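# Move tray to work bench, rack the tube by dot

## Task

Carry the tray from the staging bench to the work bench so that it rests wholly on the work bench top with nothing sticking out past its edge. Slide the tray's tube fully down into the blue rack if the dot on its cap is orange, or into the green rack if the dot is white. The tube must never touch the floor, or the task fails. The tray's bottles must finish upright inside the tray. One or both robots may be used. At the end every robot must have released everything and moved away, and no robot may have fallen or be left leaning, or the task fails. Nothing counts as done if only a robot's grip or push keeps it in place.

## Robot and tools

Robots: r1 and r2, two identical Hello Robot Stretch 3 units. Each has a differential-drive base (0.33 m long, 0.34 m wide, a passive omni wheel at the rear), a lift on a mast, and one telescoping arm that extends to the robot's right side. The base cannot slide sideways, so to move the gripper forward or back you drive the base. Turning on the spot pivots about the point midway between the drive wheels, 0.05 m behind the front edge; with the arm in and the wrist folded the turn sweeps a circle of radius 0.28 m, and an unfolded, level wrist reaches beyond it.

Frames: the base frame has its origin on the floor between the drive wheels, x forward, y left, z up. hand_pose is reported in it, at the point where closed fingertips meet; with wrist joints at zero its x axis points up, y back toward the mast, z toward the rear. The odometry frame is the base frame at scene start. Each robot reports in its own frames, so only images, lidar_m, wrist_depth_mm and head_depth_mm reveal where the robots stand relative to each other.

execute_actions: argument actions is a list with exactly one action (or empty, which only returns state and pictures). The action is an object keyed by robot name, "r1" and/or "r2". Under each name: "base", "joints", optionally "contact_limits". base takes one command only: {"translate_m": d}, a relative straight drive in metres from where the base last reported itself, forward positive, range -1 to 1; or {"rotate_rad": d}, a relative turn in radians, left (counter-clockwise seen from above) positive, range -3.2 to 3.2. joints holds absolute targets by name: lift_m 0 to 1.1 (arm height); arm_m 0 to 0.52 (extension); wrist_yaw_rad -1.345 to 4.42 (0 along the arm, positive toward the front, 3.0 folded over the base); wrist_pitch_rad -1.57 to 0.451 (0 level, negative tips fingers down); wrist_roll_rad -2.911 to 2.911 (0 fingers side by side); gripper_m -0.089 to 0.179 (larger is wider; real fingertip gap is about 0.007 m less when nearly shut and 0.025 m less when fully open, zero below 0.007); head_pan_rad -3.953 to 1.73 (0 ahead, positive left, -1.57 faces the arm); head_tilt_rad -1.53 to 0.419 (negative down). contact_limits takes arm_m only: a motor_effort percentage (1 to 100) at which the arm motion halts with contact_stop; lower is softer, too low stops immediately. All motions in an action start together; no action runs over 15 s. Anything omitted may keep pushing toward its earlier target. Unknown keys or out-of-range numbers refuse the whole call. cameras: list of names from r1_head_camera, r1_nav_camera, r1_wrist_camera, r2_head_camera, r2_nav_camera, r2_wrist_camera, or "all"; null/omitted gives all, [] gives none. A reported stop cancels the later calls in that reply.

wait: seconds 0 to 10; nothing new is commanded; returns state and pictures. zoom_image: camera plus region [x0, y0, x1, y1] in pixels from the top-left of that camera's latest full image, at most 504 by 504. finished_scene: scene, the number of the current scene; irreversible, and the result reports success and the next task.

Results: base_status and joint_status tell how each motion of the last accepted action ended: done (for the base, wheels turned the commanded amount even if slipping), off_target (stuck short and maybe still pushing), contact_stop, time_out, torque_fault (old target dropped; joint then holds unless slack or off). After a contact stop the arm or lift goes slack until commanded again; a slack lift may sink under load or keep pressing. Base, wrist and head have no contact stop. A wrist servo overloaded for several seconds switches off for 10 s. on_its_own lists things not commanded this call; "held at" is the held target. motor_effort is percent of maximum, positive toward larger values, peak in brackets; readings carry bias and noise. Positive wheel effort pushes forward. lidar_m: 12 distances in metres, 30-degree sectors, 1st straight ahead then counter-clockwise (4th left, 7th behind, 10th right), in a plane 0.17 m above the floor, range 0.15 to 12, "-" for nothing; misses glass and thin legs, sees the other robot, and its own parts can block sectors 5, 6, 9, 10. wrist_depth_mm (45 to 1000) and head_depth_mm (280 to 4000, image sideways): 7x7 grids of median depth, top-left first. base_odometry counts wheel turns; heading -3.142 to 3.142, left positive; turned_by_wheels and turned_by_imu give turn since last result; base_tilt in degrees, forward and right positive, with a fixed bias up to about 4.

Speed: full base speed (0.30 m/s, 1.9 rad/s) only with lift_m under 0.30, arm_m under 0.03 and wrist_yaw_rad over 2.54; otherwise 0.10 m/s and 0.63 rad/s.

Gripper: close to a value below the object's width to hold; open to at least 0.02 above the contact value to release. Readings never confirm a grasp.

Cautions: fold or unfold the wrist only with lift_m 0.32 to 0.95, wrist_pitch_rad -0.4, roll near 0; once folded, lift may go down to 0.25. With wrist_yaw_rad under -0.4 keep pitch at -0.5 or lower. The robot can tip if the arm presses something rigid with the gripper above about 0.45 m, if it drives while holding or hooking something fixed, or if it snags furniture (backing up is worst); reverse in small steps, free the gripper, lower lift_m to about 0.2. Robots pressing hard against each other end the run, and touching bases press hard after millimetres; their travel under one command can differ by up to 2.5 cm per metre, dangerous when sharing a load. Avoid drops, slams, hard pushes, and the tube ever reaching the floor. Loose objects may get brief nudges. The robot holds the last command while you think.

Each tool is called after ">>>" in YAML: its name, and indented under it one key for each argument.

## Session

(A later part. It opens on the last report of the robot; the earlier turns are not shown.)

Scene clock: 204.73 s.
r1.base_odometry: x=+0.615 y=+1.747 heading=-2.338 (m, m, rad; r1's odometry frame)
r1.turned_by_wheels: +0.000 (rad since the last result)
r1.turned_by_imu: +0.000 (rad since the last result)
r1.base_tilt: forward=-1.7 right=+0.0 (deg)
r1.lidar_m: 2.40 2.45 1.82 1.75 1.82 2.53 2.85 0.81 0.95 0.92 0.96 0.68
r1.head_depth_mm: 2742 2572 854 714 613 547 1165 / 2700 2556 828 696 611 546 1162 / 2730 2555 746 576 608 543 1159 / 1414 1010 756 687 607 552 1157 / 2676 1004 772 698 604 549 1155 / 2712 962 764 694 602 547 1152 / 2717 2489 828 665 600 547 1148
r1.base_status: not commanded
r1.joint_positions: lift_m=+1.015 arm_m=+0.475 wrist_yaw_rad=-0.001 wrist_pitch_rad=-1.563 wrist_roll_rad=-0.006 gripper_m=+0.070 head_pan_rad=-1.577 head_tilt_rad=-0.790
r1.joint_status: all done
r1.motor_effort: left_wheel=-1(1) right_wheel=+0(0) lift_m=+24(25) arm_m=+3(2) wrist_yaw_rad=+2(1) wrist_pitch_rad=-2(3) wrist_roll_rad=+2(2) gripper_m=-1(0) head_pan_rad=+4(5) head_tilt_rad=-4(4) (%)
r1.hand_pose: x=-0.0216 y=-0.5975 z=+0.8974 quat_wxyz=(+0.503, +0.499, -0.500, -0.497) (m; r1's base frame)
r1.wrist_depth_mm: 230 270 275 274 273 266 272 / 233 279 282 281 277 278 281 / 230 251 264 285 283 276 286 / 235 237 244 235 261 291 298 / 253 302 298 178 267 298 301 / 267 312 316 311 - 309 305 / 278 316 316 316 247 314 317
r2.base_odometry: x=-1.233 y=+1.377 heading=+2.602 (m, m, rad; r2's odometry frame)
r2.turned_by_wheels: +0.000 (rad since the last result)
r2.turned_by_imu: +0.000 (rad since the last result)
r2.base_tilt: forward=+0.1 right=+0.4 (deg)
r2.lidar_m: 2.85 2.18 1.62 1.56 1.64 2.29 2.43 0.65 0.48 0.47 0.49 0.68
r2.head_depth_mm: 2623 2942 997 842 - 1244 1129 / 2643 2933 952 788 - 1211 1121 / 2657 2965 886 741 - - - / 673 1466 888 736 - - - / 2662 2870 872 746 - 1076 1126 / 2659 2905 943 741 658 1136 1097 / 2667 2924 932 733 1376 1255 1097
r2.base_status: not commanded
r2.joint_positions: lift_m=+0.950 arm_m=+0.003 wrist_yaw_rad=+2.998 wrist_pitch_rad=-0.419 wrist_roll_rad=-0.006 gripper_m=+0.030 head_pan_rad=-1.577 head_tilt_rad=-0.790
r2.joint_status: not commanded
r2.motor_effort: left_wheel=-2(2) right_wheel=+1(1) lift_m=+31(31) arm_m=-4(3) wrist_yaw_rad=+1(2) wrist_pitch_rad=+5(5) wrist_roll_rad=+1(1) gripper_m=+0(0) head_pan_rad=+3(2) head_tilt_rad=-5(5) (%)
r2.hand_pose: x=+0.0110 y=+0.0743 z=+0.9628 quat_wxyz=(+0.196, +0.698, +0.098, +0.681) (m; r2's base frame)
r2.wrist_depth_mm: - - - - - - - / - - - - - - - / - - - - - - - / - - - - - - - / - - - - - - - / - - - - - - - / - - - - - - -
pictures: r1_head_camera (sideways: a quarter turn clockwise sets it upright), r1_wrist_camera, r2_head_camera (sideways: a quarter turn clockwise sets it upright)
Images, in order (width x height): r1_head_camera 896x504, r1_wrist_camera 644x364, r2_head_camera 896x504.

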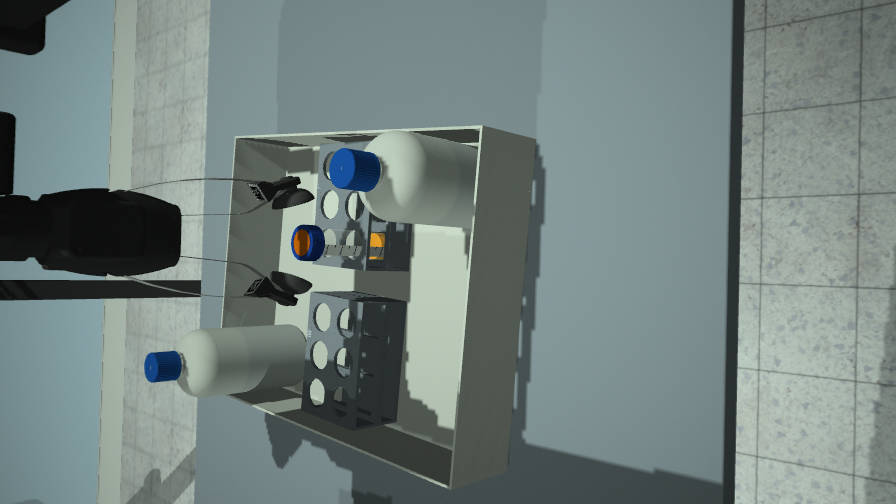

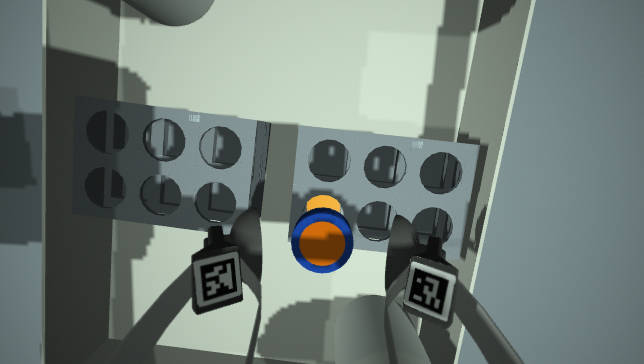

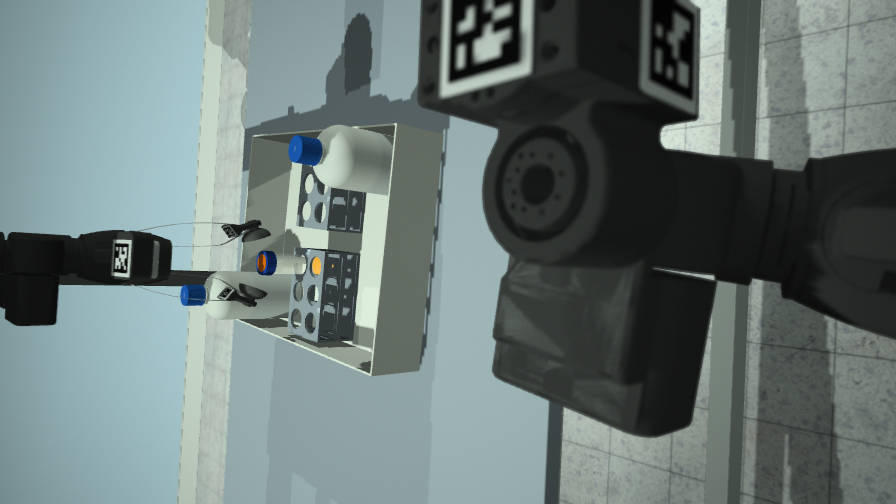

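>>> execute_actions:
  actions:
    - {"r1":{"joints":{"lift_m":0.995}}}
  cameras: []

>>> execute_actions:
  actions:
    - {"r1":{"joints":{"gripper_m":0.0}}}
  cameras: ["r1_wrist_camera"]

>>> execute_actions:
  actions:
    - {"r1":{"joints":{"lift_m":1.1}}}
  cameras: ["r1_head_camera","r1_wrist_camera","r2_head_camera"]

Scene clock: 210.00 s.
r1.base_odometry: x=+0.615 y=+1.747 heading=-2.338 (m, m, rad; r1's odometry frame)
r1.turned_by_wheels: +0.000 (rad since the last result)
r1.turned_by_imu: +0.000 (rad since the last result)
r1.base_tilt: forward=-1.7 right=+0.0 (deg)
r1.lidar_m: 2.41 2.46 1.81 1.76 1.83 2.54 2.85 0.81 0.95 0.92 0.96 0.67
r1.head_depth_mm: 2781 2591 854 715 613 546 1163 / 2754 2587 831 696 609 545 1162 / 2730 1019 747 576 608 543 1161 / 1440 862 744 687 606 552 1153 / 2650 1004 767 698 605 549 1151 / 2726 961 763 696 602 548 1150 / 2694 2497 830 666 599 547 1145
r1.base_status: not commanded
r1.joint_positions: lift_m=+0.995 arm_m=+0.475 wrist_yaw_rad=-0.001 wrist_pitch_rad=-1.563 wrist_roll_rad=-0.006 gripper_m=+0.070 head_pan_rad=-1.577 head_tilt_rad=-0.790
r1.joint_status: all done
r1.motor_effort: left_wheel=-1(1) right_wheel=+0(1) lift_m=+25(25) arm_m=+2(2) wrist_yaw_rad=+1(2) wrist_pitch_rad=-3(3) wrist_roll_rad=+2(3) gripper_m=+0(0) head_pan_rad=+5(5) head_tilt_rad=-4(4) (%)
r1.hand_pose: x=-0.0216 y=-0.5975 z=+0.8774 quat_wxyz=(+0.503, +0.499, -0.500, -0.497) (m; r1's base frame)
r1.wrist_depth_mm: 217 256 257 257 254 230 254 / 213 263 263 261 262 236 261 / 211 210 241 265 262 245 268 / 218 214 241 215 216 220 273 / 228 284 273 158 251 277 278 / 247 285 288 283 - 282 286 / 254 296 296 294 250 296 294
r2.base_odometry: x=-1.233 y=+1.377 heading=+2.602 (m, m, rad; r2's odometry frame)
r2.turned_by_wheels: +0.000 (rad since the last result)
r2.turned_by_imu: +0.000 (rad since the last result)
r2.base_tilt: forward=+0.1 right=+0.3 (deg)
r2.lidar_m: 2.85 2.17 1.62 1.57 1.64 2.29 2.43 0.65 0.48 0.47 0.49 0.68
r2.head_depth_mm: 2632 2941 997 842 - 1245 1130 / 2635 2943 952 789 - 1212 1126 / 2648 2974 888 739 - - - / 674 1001 881 737 - - - / 2619 2881 874 746 - 1076 1129 / 2637 2911 944 741 657 1134 1100 / 2666 2941 936 734 1376 1257 1092
r2.base_status: not commanded
r2.joint_positions: lift_m=+0.950 arm_m=+0.003 wrist_yaw_rad=+2.998 wrist_pitch_rad=-0.419 wrist_roll_rad=-0.006 gripper_m=+0.030 head_pan_rad=-1.577 head_tilt_rad=-0.790
r2.joint_status: not commanded
r2.motor_effort: left_wheel=-2(2) right_wheel=+1(1) lift_m=+31(31) arm_m=-4(4) wrist_yaw_rad=+2(2) wrist_pitch_rad=+5(5) wrist_roll_rad=+1(2) gripper_m=-1(0) head_pan_rad=+2(3) head_tilt_rad=-5(5) (%)
r2.hand_pose: x=+0.0109 y=+0.0743 z=+0.9628 quat_wxyz=(+0.196, +0.698, +0.098, +0.681) (m; r2's base frame)
r2.wrist_depth_mm: - - - - - - - / - - - - - - - / - - - - - - - / - - - - - - - / - - - - - - - / - - - - - - - / - - - - - - -
pictures: none
No camera images: the call's "cameras" was empty. Leave "cameras" out to get every camera's image.

Scene clock: 211.20 s.
r1.base_odometry: x=+0.615 y=+1.747 heading=-2.338 (m, m, rad; r1's odometry frame)
r1.turned_by_wheels: +0.000 (rad since the last result)
r1.turned_by_imu: +0.000 (rad since the last result)
r1.base_tilt: forward=-1.6 right=-0.1 (deg)
r1.lidar_m: 2.41 2.46 1.82 1.76 1.83 2.53 2.85 0.81 0.95 0.92 0.96 0.68
r1.head_depth_mm: 2807 2569 853 713 614 546 1165 / 2738 2553 829 695 610 545 1163 / 2771 1018 749 577 609 544 1162 / 1442 859 730 687 606 552 1160 / 2637 1003 796 699 604 550 1152 / 2712 963 762 695 603 547 1152 / 2712 2476 829 665 599 547 1148
r1.base_status: not commanded
r1.joint_positions: lift_m=+0.995 arm_m=+0.475 wrist_yaw_rad=-0.001 wrist_pitch_rad=-1.563 wrist_roll_rad=-0.006 gripper_m=+0.001 head_pan_rad=-1.577 head_tilt_rad=-0.790
r1.joint_status: all done
r1.motor_effort: left_wheel=-1(2) right_wheel=+0(0) lift_m=+24(25) arm_m=+2(2) wrist_yaw_rad=+2(2) wrist_pitch_rad=-3(2) wrist_roll_rad=+3(2) gripper_m=-16(100) head_pan_rad=+4(5) head_tilt_rad=-4(4) (%)
r1.hand_pose: x=-0.0216 y=-0.5975 z=+0.8774 quat_wxyz=(+0.503, +0.499, -0.500, -0.497) (m; r1's base frame)
r1.wrist_depth_mm: 217 257 255 255 255 229 255 / 214 262 262 260 262 237 261 / 210 210 240 265 266 242 267 / 217 214 243 217 217 222 274 / 228 280 250 154 244 280 278 / 246 287 - 285 256 288 289 / 253 298 295 292 252 293 297
r2.base_odometry: x=-1.233 y=+1.377 heading=+2.602 (m, m, rad; r2's odometry frame)
r2.turned_by_wheels: +0.000 (rad since the last result)
r2.turned_by_imu: +0.000 (rad since the last result)
r2.base_tilt: forward=+0.2 right=+0.3 (deg)
r2.lidar_m: 2.85 2.17 1.62 1.57 1.64 2.29 2.42 0.65 0.48 0.47 0.49 0.68
r2.head_depth_mm: 2632 2928 1000 839 - 1238 1126 / 2639 2944 950 790 - 1218 1124 / 2630 2938 886 740 - - - / 672 1001 884 737 - - - / 2629 2888 876 746 - 1074 1127 / 2644 2900 945 740 659 1142 1096 / 2683 2915 934 734 1375 1258 1093
r2.base_status: not commanded
r2.joint_positions: lift_m=+0.950 arm_m=+0.003 wrist_yaw_rad=+2.998 wrist_pitch_rad=-0.419 wrist_roll_rad=-0.006 gripper_m=+0.030 head_pan_rad=-1.577 head_tilt_rad=-0.790
r2.joint_status: not commanded
r2.motor_effort: left_wheel=-2(2) right_wheel=+1(1) lift_m=+31(31) arm_m=-4(4) wrist_yaw_rad=+1(2) wrist_pitch_rad=+5(5) wrist_roll_rad=+2(1) gripper_m=+1(0) head_pan_rad=+3(2) head_tilt_rad=-5(5) (%)
r2.hand_pose: x=+0.0109 y=+0.0743 z=+0.9628 quat_wxyz=(+0.196, +0.698, +0.098, +0.681) (m; r2's base frame)
r2.wrist_depth_mm: - - - - - - - / - - - - - - - / - - - - - - - / - - - - - - - / - - - - - - - / - - - - - - - / - - - - - - -
pictures: r1_wrist_camera
Images, in order (width x height): r1_wrist_camera 644x364.

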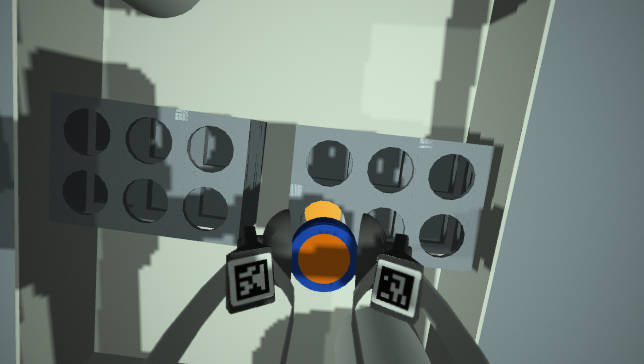

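Scene clock: 213.00 s.
r1.base_odometry: x=+0.615 y=+1.747 heading=-2.338 (m, m, rad; r1's odometry frame)
r1.turned_by_wheels: +0.000 (rad since the last result)
r1.turned_by_imu: +0.000 (rad since the last result)
r1.base_tilt: forward=-1.7 right=-0.1 (deg)
r1.lidar_m: 2.41 2.45 1.81 1.76 1.83 2.53 2.85 0.81 0.96 0.92 0.96 0.67
r1.head_depth_mm: 2685 2580 854 715 612 545 1169 / 2710 2579 827 695 611 545 1161 / 2761 2563 771 576 608 543 1158 / 2741 860 766 687 606 551 1154 / 2668 1007 798 699 604 549 1150 / 2709 961 763 695 602 547 1148 / 2733 2480 830 665 599 546 1141
r1.base_status: not commanded
r1.joint_positions: lift_m=+1.099 arm_m=+0.475 wrist_yaw_rad=-0.001 wrist_pitch_rad=-1.563 wrist_roll_rad=-0.006 gripper_m=+0.001 head_pan_rad=-1.577 head_tilt_rad=-0.790
r1.joint_status: all done
r1.motor_effort: left_wheel=-1(1) right_wheel=+0(1) lift_m=+29(31) arm_m=+3(3) wrist_yaw_rad=+1(1) wrist_pitch_rad=-2(3) wrist_roll_rad=+3(2) gripper_m=-16(16) head_pan_rad=+4(5) head_tilt_rad=-3(4) (%)
r1.hand_pose: x=-0.0216 y=-0.5975 z=+0.9816 quat_wxyz=(+0.503, +0.499, -0.500, -0.497) (m; r1's base frame)
r1.wrist_depth_mm: 358 325 339 355 351 355 350 / 365 359 361 367 361 362 361 / 372 326 344 370 366 368 362 / 384 346 322 372 321 381 378 / 393 386 385 156 359 387 385 / 401 393 - 297 394 399 403 / 414 412 373 346 263 405 407
r2.base_odometry: x=-1.233 y=+1.377 heading=+2.602 (m, m, rad; r2's odometry frame)
r2.turned_by_wheels: +0.000 (rad since the last result)
r2.turned_by_imu: +0.000 (rad since the last result)
r2.base_tilt: forward=+0.1 right=+0.3 (deg)
r2.lidar_m: 2.86 2.17 1.62 1.57 1.64 2.29 2.43 0.65 0.48 0.47 0.49 0.68
r2.head_depth_mm: 2637 2934 995 840 - 1244 1130 / 2654 2957 951 791 - 1222 1123 / 2655 2970 889 740 - - - / 681 2840 891 737 - - - / 2652 2886 877 746 - 1073 1123 / 2662 2912 943 742 657 1132 1104 / 2668 2951 932 734 1368 1260 1096
r2.base_status: not commanded
r2.joint_positions: lift_m=+0.950 arm_m=+0.003 wrist_yaw_rad=+2.998 wrist_pitch_rad=-0.419 wrist_roll_rad=-0.006 gripper_m=+0.030 head_pan_rad=-1.577 head_tilt_rad=-0.790
r2.joint_status: not commanded
r2.motor_effort: left_wheel=-2(2) right_wheel=+1(1) lift_m=+31(31) arm_m=-3(4) wrist_yaw_rad=+2(2) wrist_pitch_rad=+5(5) wrist_roll_rad=+2(1) gripper_m=+0(0) head_pan_rad=+2(2) head_tilt_rad=-5(5) (%)
r2.hand_pose: x=+0.0109 y=+0.0743 z=+0.9628 quat_wxyz=(+0.196, +0.698, +0.098, +0.681) (m; r2's base frame)
r2.wrist_depth_mm: - - - - - - - / - - - - - - - / - - - - - - - / - - - - - - - / - - - - - - - / - - - - - - - / - - - - - - -
pictures: r1_head_camera (sideways: a quarter turn clockwise sets it upright), r1_wrist_camera, r2_head_camera (sideways: a quarter turn clockwise sets it upright)
Images, in order (width x height): r1_head_camera 896x504, r1_wrist_camera 644x364, r2_head_camera 896x504.

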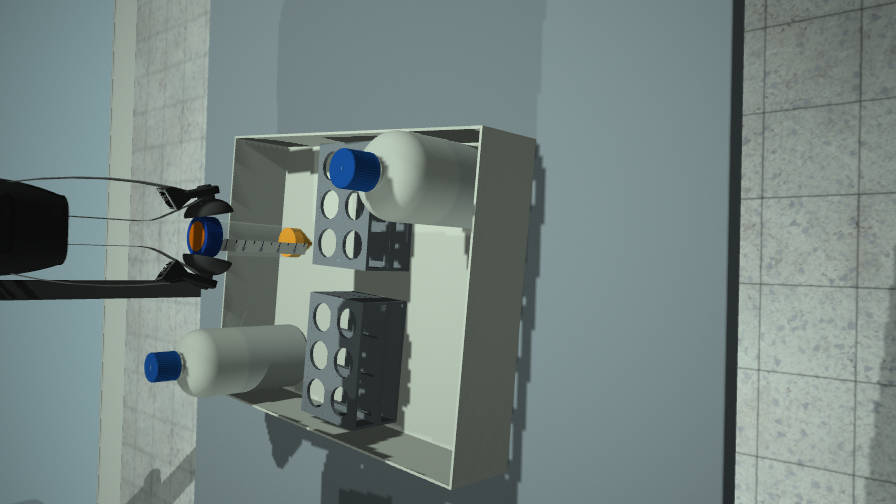

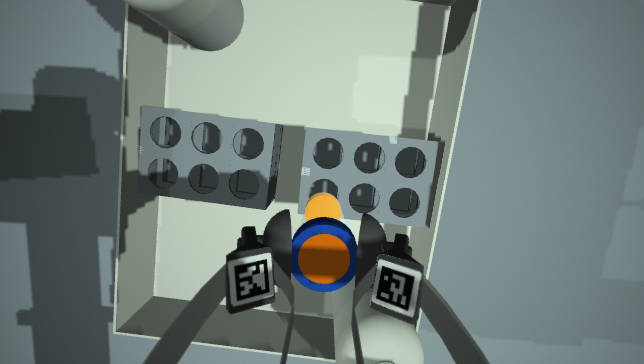

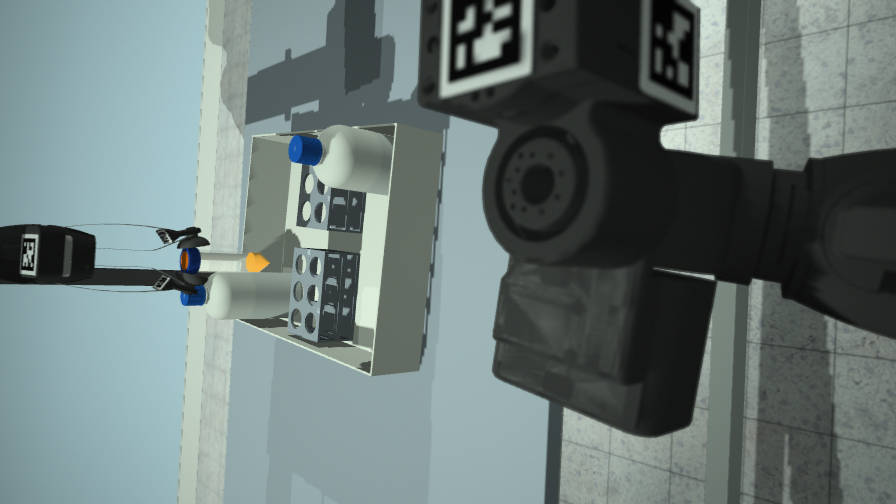

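>>> execute_actions:
  actions:
    - {"r1":{"base":{"translate_m":0.5},"joints":{"arm_m":0.42}},"r2":{"joints":{"head_pan_rad":-2.3,"lift_m":0.5}}}
  cameras: ["r1_head_camera","r1_wrist_camera","r2_head_camera"]

Scene clock: 226.87 s.
r1.base_odometry: x=+0.268 y=+1.387 heading=-2.338 (m, m, rad; r1's odometry frame)
r1.turned_by_wheels: +0.000 (rad since the last result)
r1.turned_by_imu: -0.002 (rad since the last result)
r1.base_tilt: forward=-1.7 right=+0.0 (deg)
r1.lidar_m: 1.92 2.44 1.81 1.75 1.82 2.51 1.30 1.31 0.96 0.93 0.31 2.11
r1.head_depth_mm: 2558 1239 853 714 612 557 1166 / 2585 2563 850 710 611 555 1166 / 2762 2624 846 708 609 554 1156 / 2814 2625 758 707 606 551 1156 / 2702 2519 836 702 604 550 1152 / 2709 2504 835 699 602 547 1004 / 2727 2493 2011 1650 611 546 1149
r1.base_status: done
r1.joint_positions: lift_m=+1.099 arm_m=+0.420 wrist_yaw_rad=-0.001 wrist_pitch_rad=-1.563 wrist_roll_rad=-0.006 gripper_m=+0.001 head_pan_rad=-1.577 head_tilt_rad=-0.790
r1.joint_status: all done
r1.motor_effort: left_wheel=-2(5) right_wheel=+0(3) lift_m=+30(29) arm_m=-3(2) wrist_yaw_rad=+1(2) wrist_pitch_rad=-2(2) wrist_roll_rad=+2(3) gripper_m=-16(15) head_pan_rad=+5(5) head_tilt_rad=-4(4) (%)
r1.hand_pose: x=-0.0216 y=-0.5431 z=+0.9816 quat_wxyz=(+0.503, +0.499, -0.500, -0.497) (m; r1's base frame)
r1.wrist_depth_mm: - - 359 360 355 354 347 / - - 366 312 357 356 360 / - - 371 363 367 372 367 / - - 379 378 386 381 354 / - - 389 155 387 388 366 / - - - 397 391 406 377 / - - 410 407 412 405 410
r2.base_odometry: x=-1.233 y=+1.377 heading=+2.602 (m, m, rad; r2's odometry frame)
r2.turned_by_wheels: +0.000 (rad since the last result)
r2.turned_by_imu: +0.001 (rad since the last result)
r2.base_tilt: forward=+0.0 right=+0.1 (deg)
r2.lidar_m: 2.86 2.18 1.62 1.57 1.64 2.30 2.42 0.65 0.48 0.47 0.49 0.68
r2.head_depth_mm: - 3398 2419 1884 1541 1306 1135 / - 3321 2396 1858 1534 1291 1123 / 3718 3264 2363 992 1410 1285 1116 / 3414 3237 963 807 1498 1254 1139 / 3190 3170 947 750 1489 1220 1147 / 2913 1179 936 740 1407 1262 1099 / 2738 2963 932 733 655 1261 1054
r2.base_status: not commanded
r2.joint_positions: lift_m=+0.500 arm_m=+0.003 wrist_yaw_rad=+2.998 wrist_pitch_rad=-0.418 wrist_roll_rad=-0.006 gripper_m=+0.030 head_pan_rad=-2.293 head_tilt_rad=-0.790
r2.joint_status: all done
r2.motor_effort: left_wheel=-2(2) right_wheel=+1(1) lift_m=+31(30) arm_m=-4(4) wrist_yaw_rad=+2(2) wrist_pitch_rad=+5(5) wrist_roll_rad=+1(1) gripper_m=+0(0) head_pan_rad=-3(34) head_tilt_rad=-5(5) (%)
r2.hand_pose: x=+0.0109 y=+0.0743 z=+0.5130 quat_wxyz=(+0.196, +0.698, +0.097, +0.682) (m; r2's base frame)
r2.wrist_depth_mm: - - - - - - - / - - - - - - - / - - - - - - - / - - - - - - - / - 994 - 992 - 944 951 / 823 817 - 794 - 795 796 / 709 698 682 687 678 677 675
pictures: r1_head_camera (sideways: a quarter turn clockwise sets it upright), r1_wrist_camera, r2_head_camera (sideways: a quarter turn clockwise sets it upright)
Images, in order (width x height): r1_head_camera 896x504, r1_wrist_camera 644x364, r2_head_camera 896x504.

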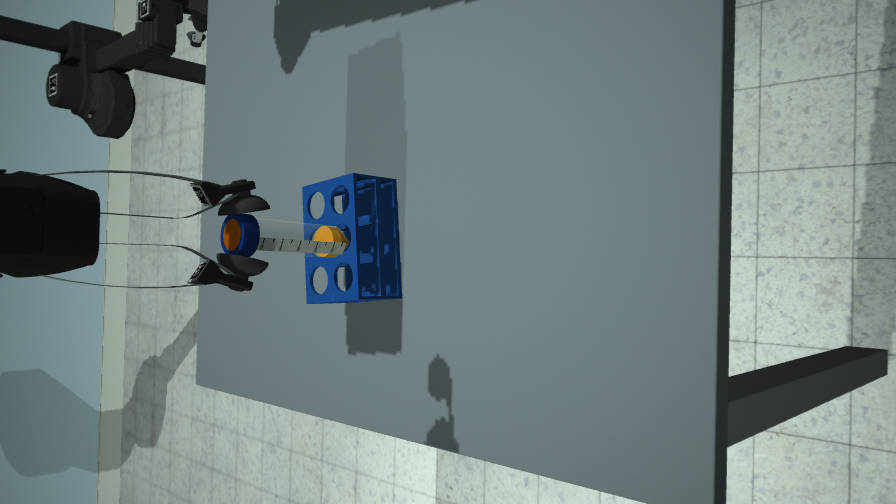

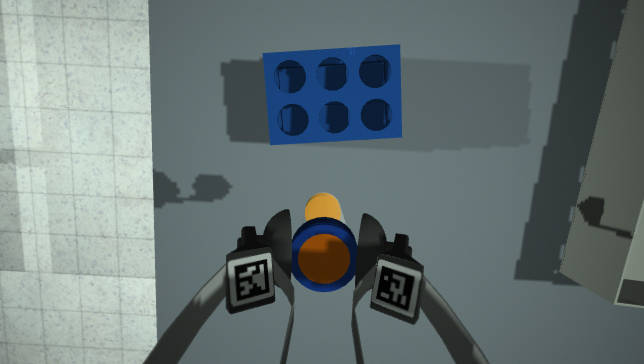

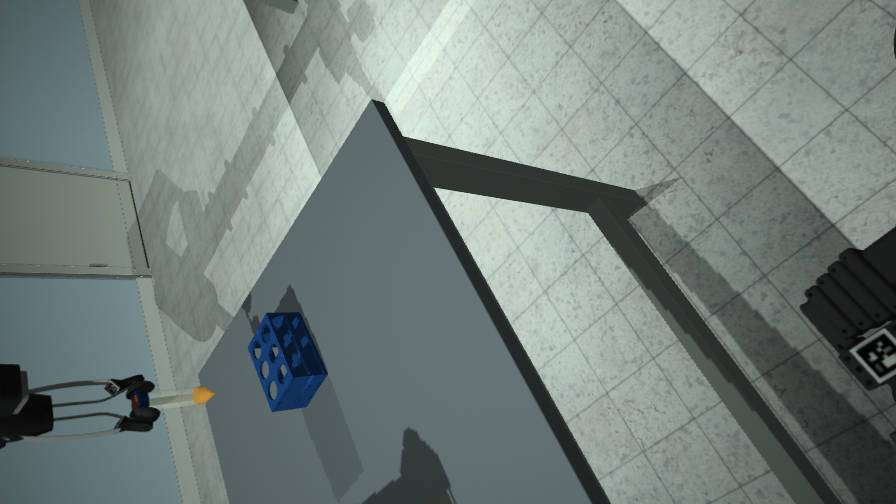

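>>> execute_actions:
  actions:
    - {"r1":{"base":{"translate_m":-0.01},"joints":{"arm_m":0.495,"lift_m":1.08}},"r2":{"joints":{"head_pan_rad":-2.1}}}
  cameras: ["r1_head_camera","r1_wrist_camera","r2_head_camera"]

Scene clock: 237.37 s.
r1.base_odometry: x=+0.275 y=+1.394 heading=-2.338 (m, m, rad; r1's odometry frame)
r1.turned_by_wheels: +0.000 (rad since the last result)
r1.turned_by_imu: +0.000 (rad since the last result)
r1.base_tilt: forward=-1.6 right=-0.1 (deg)
r1.lidar_m: 1.92 2.46 1.80 1.75 1.82 2.52 1.29 1.30 0.96 0.93 0.31 2.13
r1.head_depth_mm: 2566 1241 854 714 613 557 1169 / 2570 2551 849 711 610 554 1163 / 2765 2543 846 707 608 553 1158 / 2817 2550 746 705 607 551 1155 / 2693 2527 839 702 604 549 1155 / 2723 2516 833 698 602 548 948 / 2742 2483 2020 1620 600 545 1147
r1.base_status: done
r1.joint_positions: lift_m=+1.080 arm_m=+0.495 wrist_yaw_rad=-0.001 wrist_pitch_rad=-1.563 wrist_roll_rad=-0.006 gripper_m=+0.001 head_pan_rad=-1.577 head_tilt_rad=-0.790
r1.joint_status: all done
r1.motor_effort: left_wheel=-1(5) right_wheel=+0(3) lift_m=+24(26) arm_m=+2(3) wrist_yaw_rad=+1(0) wrist_pitch_rad=-3(2) wrist_roll_rad=+3(3) gripper_m=-16(16) head_pan_rad=+5(5) head_tilt_rad=-4(5) (%)
r1.hand_pose: x=-0.0216 y=-0.6175 z=+0.9624 quat_wxyz=(+0.503, +0.499, -0.500, -0.497) (m; r1's base frame)
r1.wrist_depth_mm: - 342 337 333 335 334 333 / - 350 349 344 343 343 340 / - 354 351 347 349 352 350 / - 366 362 300 355 362 355 / - 382 371 155 365 366 344 / - - - 381 376 383 337 / - - 388 392 388 383 339
r2.base_odometry: x=-1.233 y=+1.377 heading=+2.602 (m, m, rad; r2's odometry frame)
r2.turned_by_wheels: +0.000 (rad since the last result)
r2.turned_by_imu: +0.000 (rad since the last result)
r2.base_tilt: forward=+0.1 right=+0.3 (deg)
r2.lidar_m: 2.86 2.17 1.62 1.57 1.64 2.29 2.42 0.65 0.48 0.47 0.49 0.68
r2.head_depth_mm: 3648 3401 2419 1712 1534 1302 1129 / 3429 3319 987 849 1277 1287 1125 / 3204 3289 974 787 1514 1261 1118 / 788 1212 933 755 1504 1227 1157 / 2880 3075 954 747 1425 1221 1138 / 2743 2933 943 726 1375 1263 1100 / 2544 2822 697 708 639 1253 1055
r2.base_status: not commanded
r2.joint_positions: lift_m=+0.500 arm_m=+0.003 wrist_yaw_rad=+2.998 wrist_pitch_rad=-0.418 wrist_roll_rad=-0.006 gripper_m=+0.030 head_pan_rad=-2.107 head_tilt_rad=-0.790
r2.joint_status: all done
r2.motor_effort: left_wheel=-3(2) right_wheel=+1(1) lift_m=+31(31) arm_m=-4(3) wrist_yaw_rad=+2(2) wrist_pitch_rad=+5(5) wrist_roll_rad=+2(1) gripper_m=-1(0) head_pan_rad=+3(17) head_tilt_rad=-4(5) (%)
r2.hand_pose: x=+0.0109 y=+0.0743 z=+0.5130 quat_wxyz=(+0.196, +0.698, +0.097, +0.682) (m; r2's base frame)
r2.wrist_depth_mm: - - - - - - - / - - - - - - - / - - - - - - - / - - - - - - - / - - - 963 996 970 945 / 833 823 - 805 - 785 784 / 700 701 680 703 682 686 677
pictures: r1_head_camera (sideways: a quarter turn clockwise sets it upright), r1_wrist_camera, r2_head_camera (sideways: a quarter turn clockwise sets it upright)
Images, in order (width x height): r1_head_camera 896x504, r1_wrist_camera 644x364, r2_head_camera 896x504.

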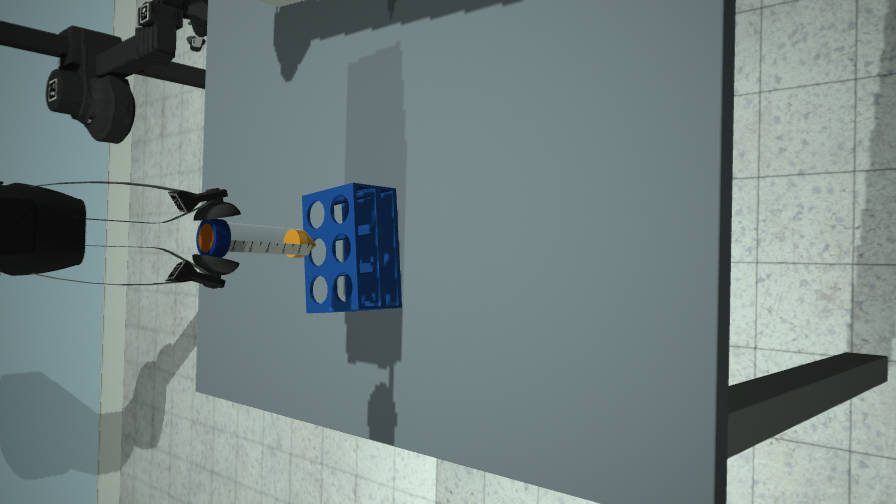

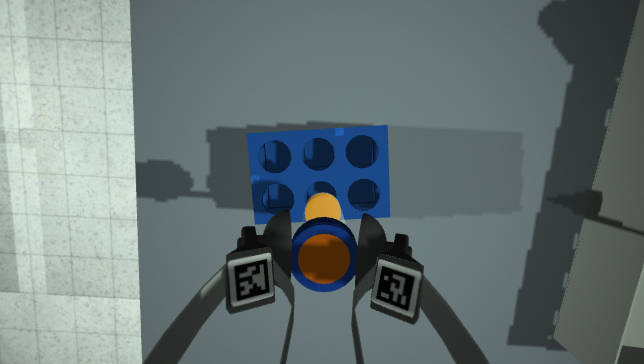

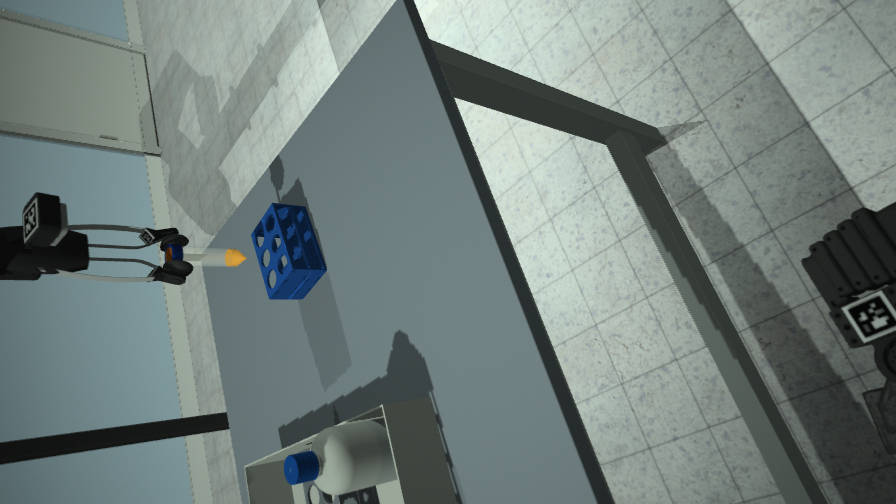

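>>> execute_actions:
  actions:
    - {"r1":{"base":{"translate_m":0.002},"joints":{"lift_m":1.04}}}
  cameras: ["r1_head_camera","r1_wrist_camera","r2_head_camera"]

>>> execute_actions:
  actions:
    - {"r1":{"joints":{"lift_m":0.995}}}
  cameras: ["r1_head_camera","r1_wrist_camera","r2_head_camera"]

Scene clock: 243.93 s.
r1.base_odometry: x=+0.274 y=+1.393 heading=-2.338 (m, m, rad; r1's odometry frame)
r1.turned_by_wheels: +0.000 (rad since the last result)
r1.turned_by_imu: +0.000 (rad since the last result)
r1.base_tilt: forward=-1.6 right=+0.0 (deg)
r1.lidar_m: 1.92 2.45 1.81 1.75 1.82 2.52 1.29 1.31 0.96 0.93 0.31 2.12
r1.head_depth_mm: 2581 1244 854 714 615 556 1165 / 2566 2563 851 712 611 555 1164 / 2700 2567 845 708 608 553 1159 / - 2549 732 706 606 551 1154 / 2721 2511 838 701 604 550 1152 / 2713 2495 834 699 602 547 937 / 2727 2485 2025 1624 601 546 1144
r1.base_status: done
r1.joint_positions: lift_m=+1.040 arm_m=+0.495 wrist_yaw_rad=-0.001 wrist_pitch_rad=-1.563 wrist_roll_rad=-0.006 gripper_m=+0.001 head_pan_rad=-1.577 head_tilt_rad=-0.790
r1.joint_status: all done
r1.motor_effort: left_wheel=-1(3) right_wheel=+1(4) lift_m=+24(26) arm_m=+2(2) wrist_yaw_rad=+1(1) wrist_pitch_rad=-2(2) wrist_roll_rad=+2(3) gripper_m=-16(17) head_pan_rad=+5(5) head_tilt_rad=-4(5) (%)
r1.hand_pose: x=-0.0216 y=-0.6175 z=+0.9224 quat_wxyz=(+0.503, +0.499, -0.500, -0.497) (m; r1's base frame)
r1.wrist_depth_mm: - 300 301 300 301 296 295 / - 306 306 306 305 306 303 / - 317 314 312 310 309 311 / - 322 319 261 316 322 318 / - 337 331 155 330 329 324 / - 339 - 341 337 331 331 / - 350 345 343 347 340 331
r2.base_odometry: x=-1.233 y=+1.377 heading=+2.602 (m, m, rad; r2's odometry frame)
r2.turned_by_wheels: +0.000 (rad since the last result)
r2.turned_by_imu: +0.000 (rad since the last result)
r2.base_tilt: forward=+0.1 right=+0.3 (deg)
r2.lidar_m: 2.86 2.18 1.62 1.57 1.65 2.29 2.42 0.65 0.48 0.47 0.49 0.68
r2.head_depth_mm: 3632 3376 2415 1716 1540 1297 1131 / 3405 3328 984 847 1273 1294 1122 / 3177 3267 976 787 1517 1260 1116 / 762 1205 931 755 1503 1227 1157 / 2891 3079 954 746 1422 1221 1138 / 2753 2946 945 726 1378 1261 1102 / 2519 2795 697 708 637 1259 1053
r2.base_status: not commanded
r2.joint_positions: lift_m=+0.500 arm_m=+0.003 wrist_yaw_rad=+2.998 wrist_pitch_rad=-0.418 wrist_roll_rad=-0.006 gripper_m=+0.030 head_pan_rad=-2.107 head_tilt_rad=-0.790
r2.joint_status: not commanded
r2.motor_effort: left_wheel=-2(2) right_wheel=+1(1) lift_m=+31(31) arm_m=-4(4) wrist_yaw_rad=+1(1) wrist_pitch_rad=+5(5) wrist_roll_rad=+2(2) gripper_m=+0(0) head_pan_rad=+2(3) head_tilt_rad=-5(5) (%)
r2.hand_pose: x=+0.0109 y=+0.0743 z=+0.5130 quat_wxyz=(+0.196, +0.698, +0.097, +0.682) (m; r2's base frame)
r2.wrist_depth_mm: - - - - - - - / - - - - - - - / - - - - - - - / - - - - - - - / - 996 - - 987 943 959 / 837 826 - 812 - 794 780 / 697 701 669 691 672 681 669
pictures: r1_head_camera (sideways: a quarter turn clockwise sets it upright), r1_wrist_camera, r2_head_camera (sideways: a quarter turn clockwise sets it upright)
Images, in order (width x height): r1_head_camera 896x504, r1_wrist_camera 644x364, r2_head_camera 896x504.

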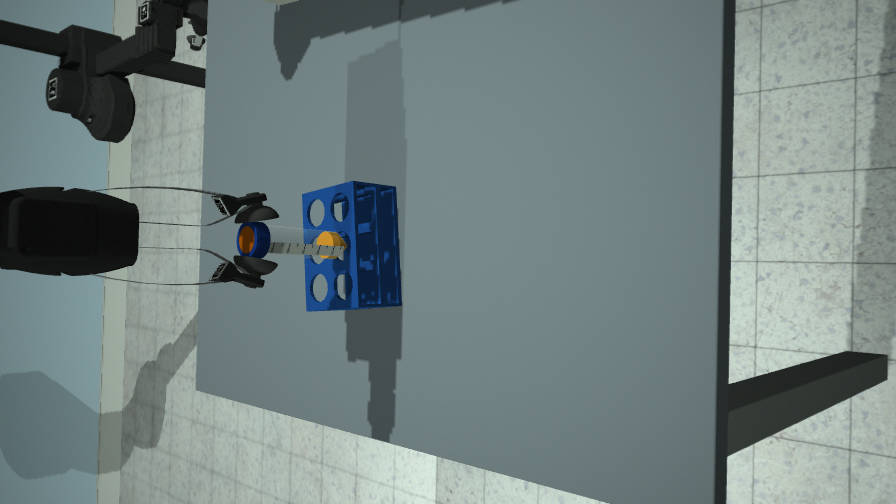

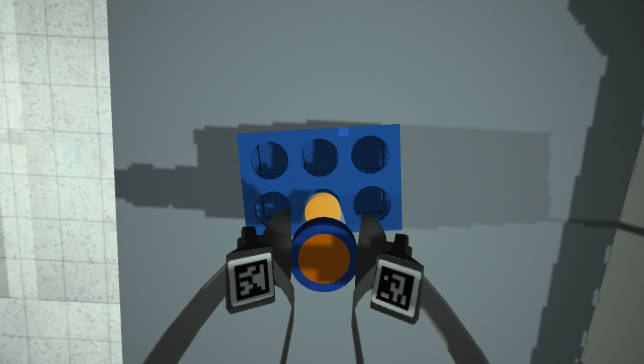

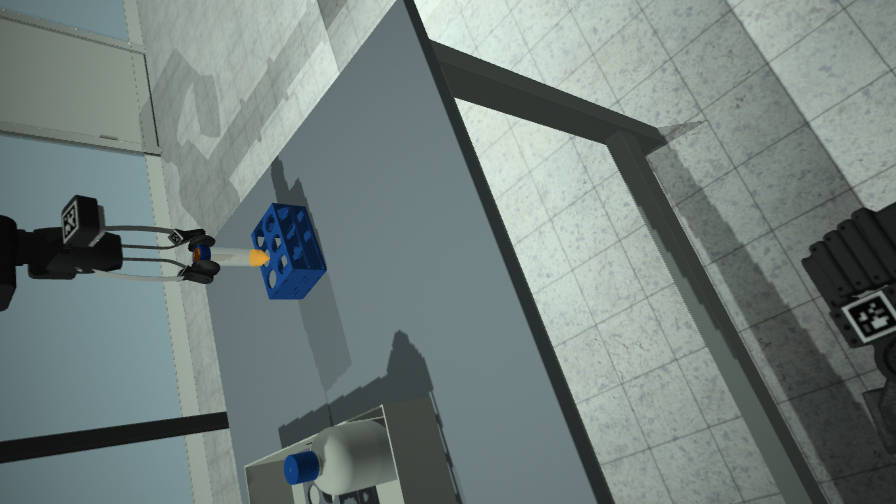

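Scene clock: 245.17 s.
r1.base_odometry: x=+0.274 y=+1.393 heading=-2.338 (m, m, rad; r1's odometry frame)
r1.turned_by_wheels: +0.000 (rad since the last result)
r1.turned_by_imu: +0.000 (rad since the last result)
r1.base_tilt: forward=-1.7 right=+0.0 (deg)
r1.lidar_m: 1.93 2.45 1.81 1.75 1.82 2.52 1.29 1.30 0.96 0.93 0.31 2.12
r1.head_depth_mm: - 1242 857 713 613 557 1169 / 1389 2549 851 711 610 555 1160 / 2757 2542 835 708 609 553 1158 / 2676 1007 730 705 607 551 1153 / 2712 2526 837 702 604 549 1153 / 2695 2475 834 699 603 547 935 / 2708 2468 2020 1620 600 546 1146
r1.base_status: not commanded
r1.joint_positions: lift_m=+0.995 arm_m=+0.495 wrist_yaw_rad=-0.001 wrist_pitch_rad=-1.563 wrist_roll_rad=-0.006 gripper_m=+0.001 head_pan_rad=-1.577 head_tilt_rad=-0.790
r1.joint_status: all done
r1.motor_effort: left_wheel=-2(1) right_wheel=+1(0) lift_m=+25(25) arm_m=+2(2) wrist_yaw_rad=+2(0) wrist_pitch_rad=-2(3) wrist_roll_rad=+2(2) gripper_m=-17(16) head_pan_rad=+5(5) head_tilt_rad=-5(4) (%)
r1.hand_pose: x=-0.0216 y=-0.6175 z=+0.8774 quat_wxyz=(+0.503, +0.499, -0.500, -0.497) (m; r1's base frame)
r1.wrist_depth_mm: 995 257 256 259 255 256 255 / - 267 263 263 262 261 262 / - 273 268 267 265 267 267 / - 277 270 215 270 273 273 / - 285 282 155 279 282 278 / - 291 - 292 286 285 293 / - 297 297 298 300 295 291
r2.base_odometry: x=-1.233 y=+1.377 heading=+2.602 (m, m, rad; r2's odometry frame)
r2.turned_by_wheels: +0.000 (rad since the last result)
r2.turned_by_imu: +0.000 (rad since the last result)
r2.base_tilt: forward=+0.1 right=+0.3 (deg)
r2.lidar_m: 2.86 2.17 1.62 1.57 1.64 2.30 2.43 0.65 0.48 0.47 0.49 0.68
r2.head_depth_mm: 3642 3372 2430 1712 1543 1298 1132 / 3401 3336 984 845 1275 1293 1126 / 3218 3248 976 786 1525 1256 1119 / 759 1148 933 755 1497 1223 1160 / 2869 3082 954 747 1425 1218 1138 / 2733 2925 945 726 1381 1262 1100 / 2548 2836 696 709 638 1254 1057
r2.base_status: not commanded
r2.joint_positions: lift_m=+0.500 arm_m=+0.003 wrist_yaw_rad=+2.998 wrist_pitch_rad=-0.418 wrist_roll_rad=-0.006 gripper_m=+0.030 head_pan_rad=-2.107 head_tilt_rad=-0.790
r2.joint_status: not commanded
r2.motor_effort: left_wheel=-2(3) right_wheel=+1(1) lift_m=+31(31) arm_m=-4(4) wrist_yaw_rad=+1(1) wrist_pitch_rad=+5(5) wrist_roll_rad=+1(2) gripper_m=+0(0) head_pan_rad=+2(2) head_tilt_rad=-5(5) (%)
r2.hand_pose: x=+0.0109 y=+0.0743 z=+0.5130 quat_wxyz=(+0.196, +0.698, +0.097, +0.682) (m; r2's base frame)
r2.wrist_depth_mm: - - - - - - - / - - - - - - - / - - - - - - - / - - - - - - - / - 992 - 981 998 961 944 / 844 834 - 813 - 789 789 / 706 694 683 689 674 677 667
pictures: r1_head_camera (sideways: a quarter turn clockwise sets it upright), r1_wrist_camera, r2_head_camera (sideways: a quarter turn clockwise sets it upright)
Images, in order (width x height): r1_head_camera 896x504, r1_wrist_camera 644x364, r2_head_camera 896x504.

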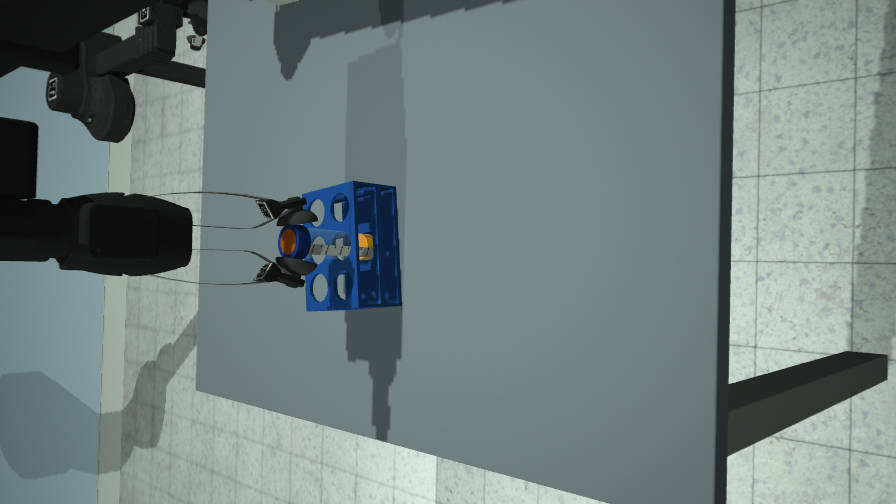

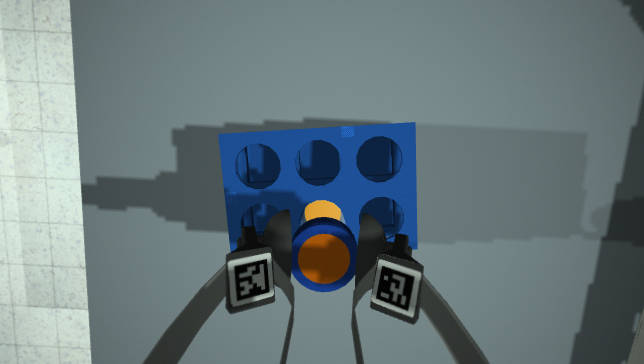

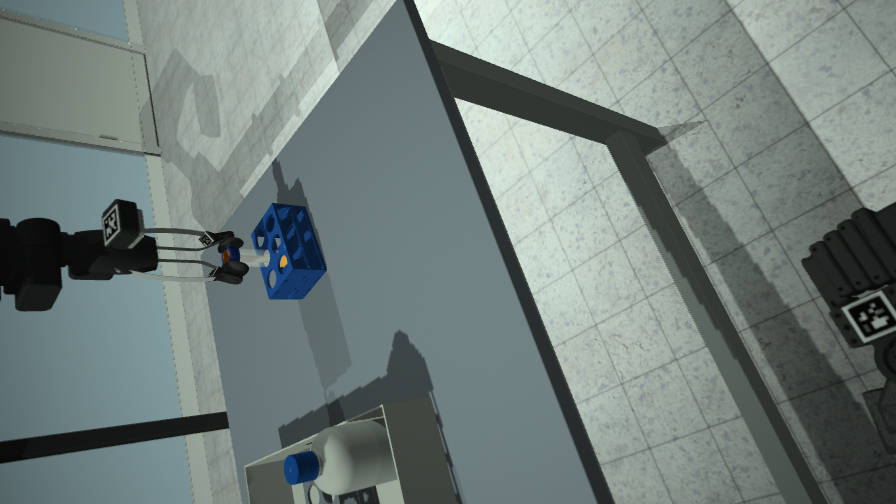

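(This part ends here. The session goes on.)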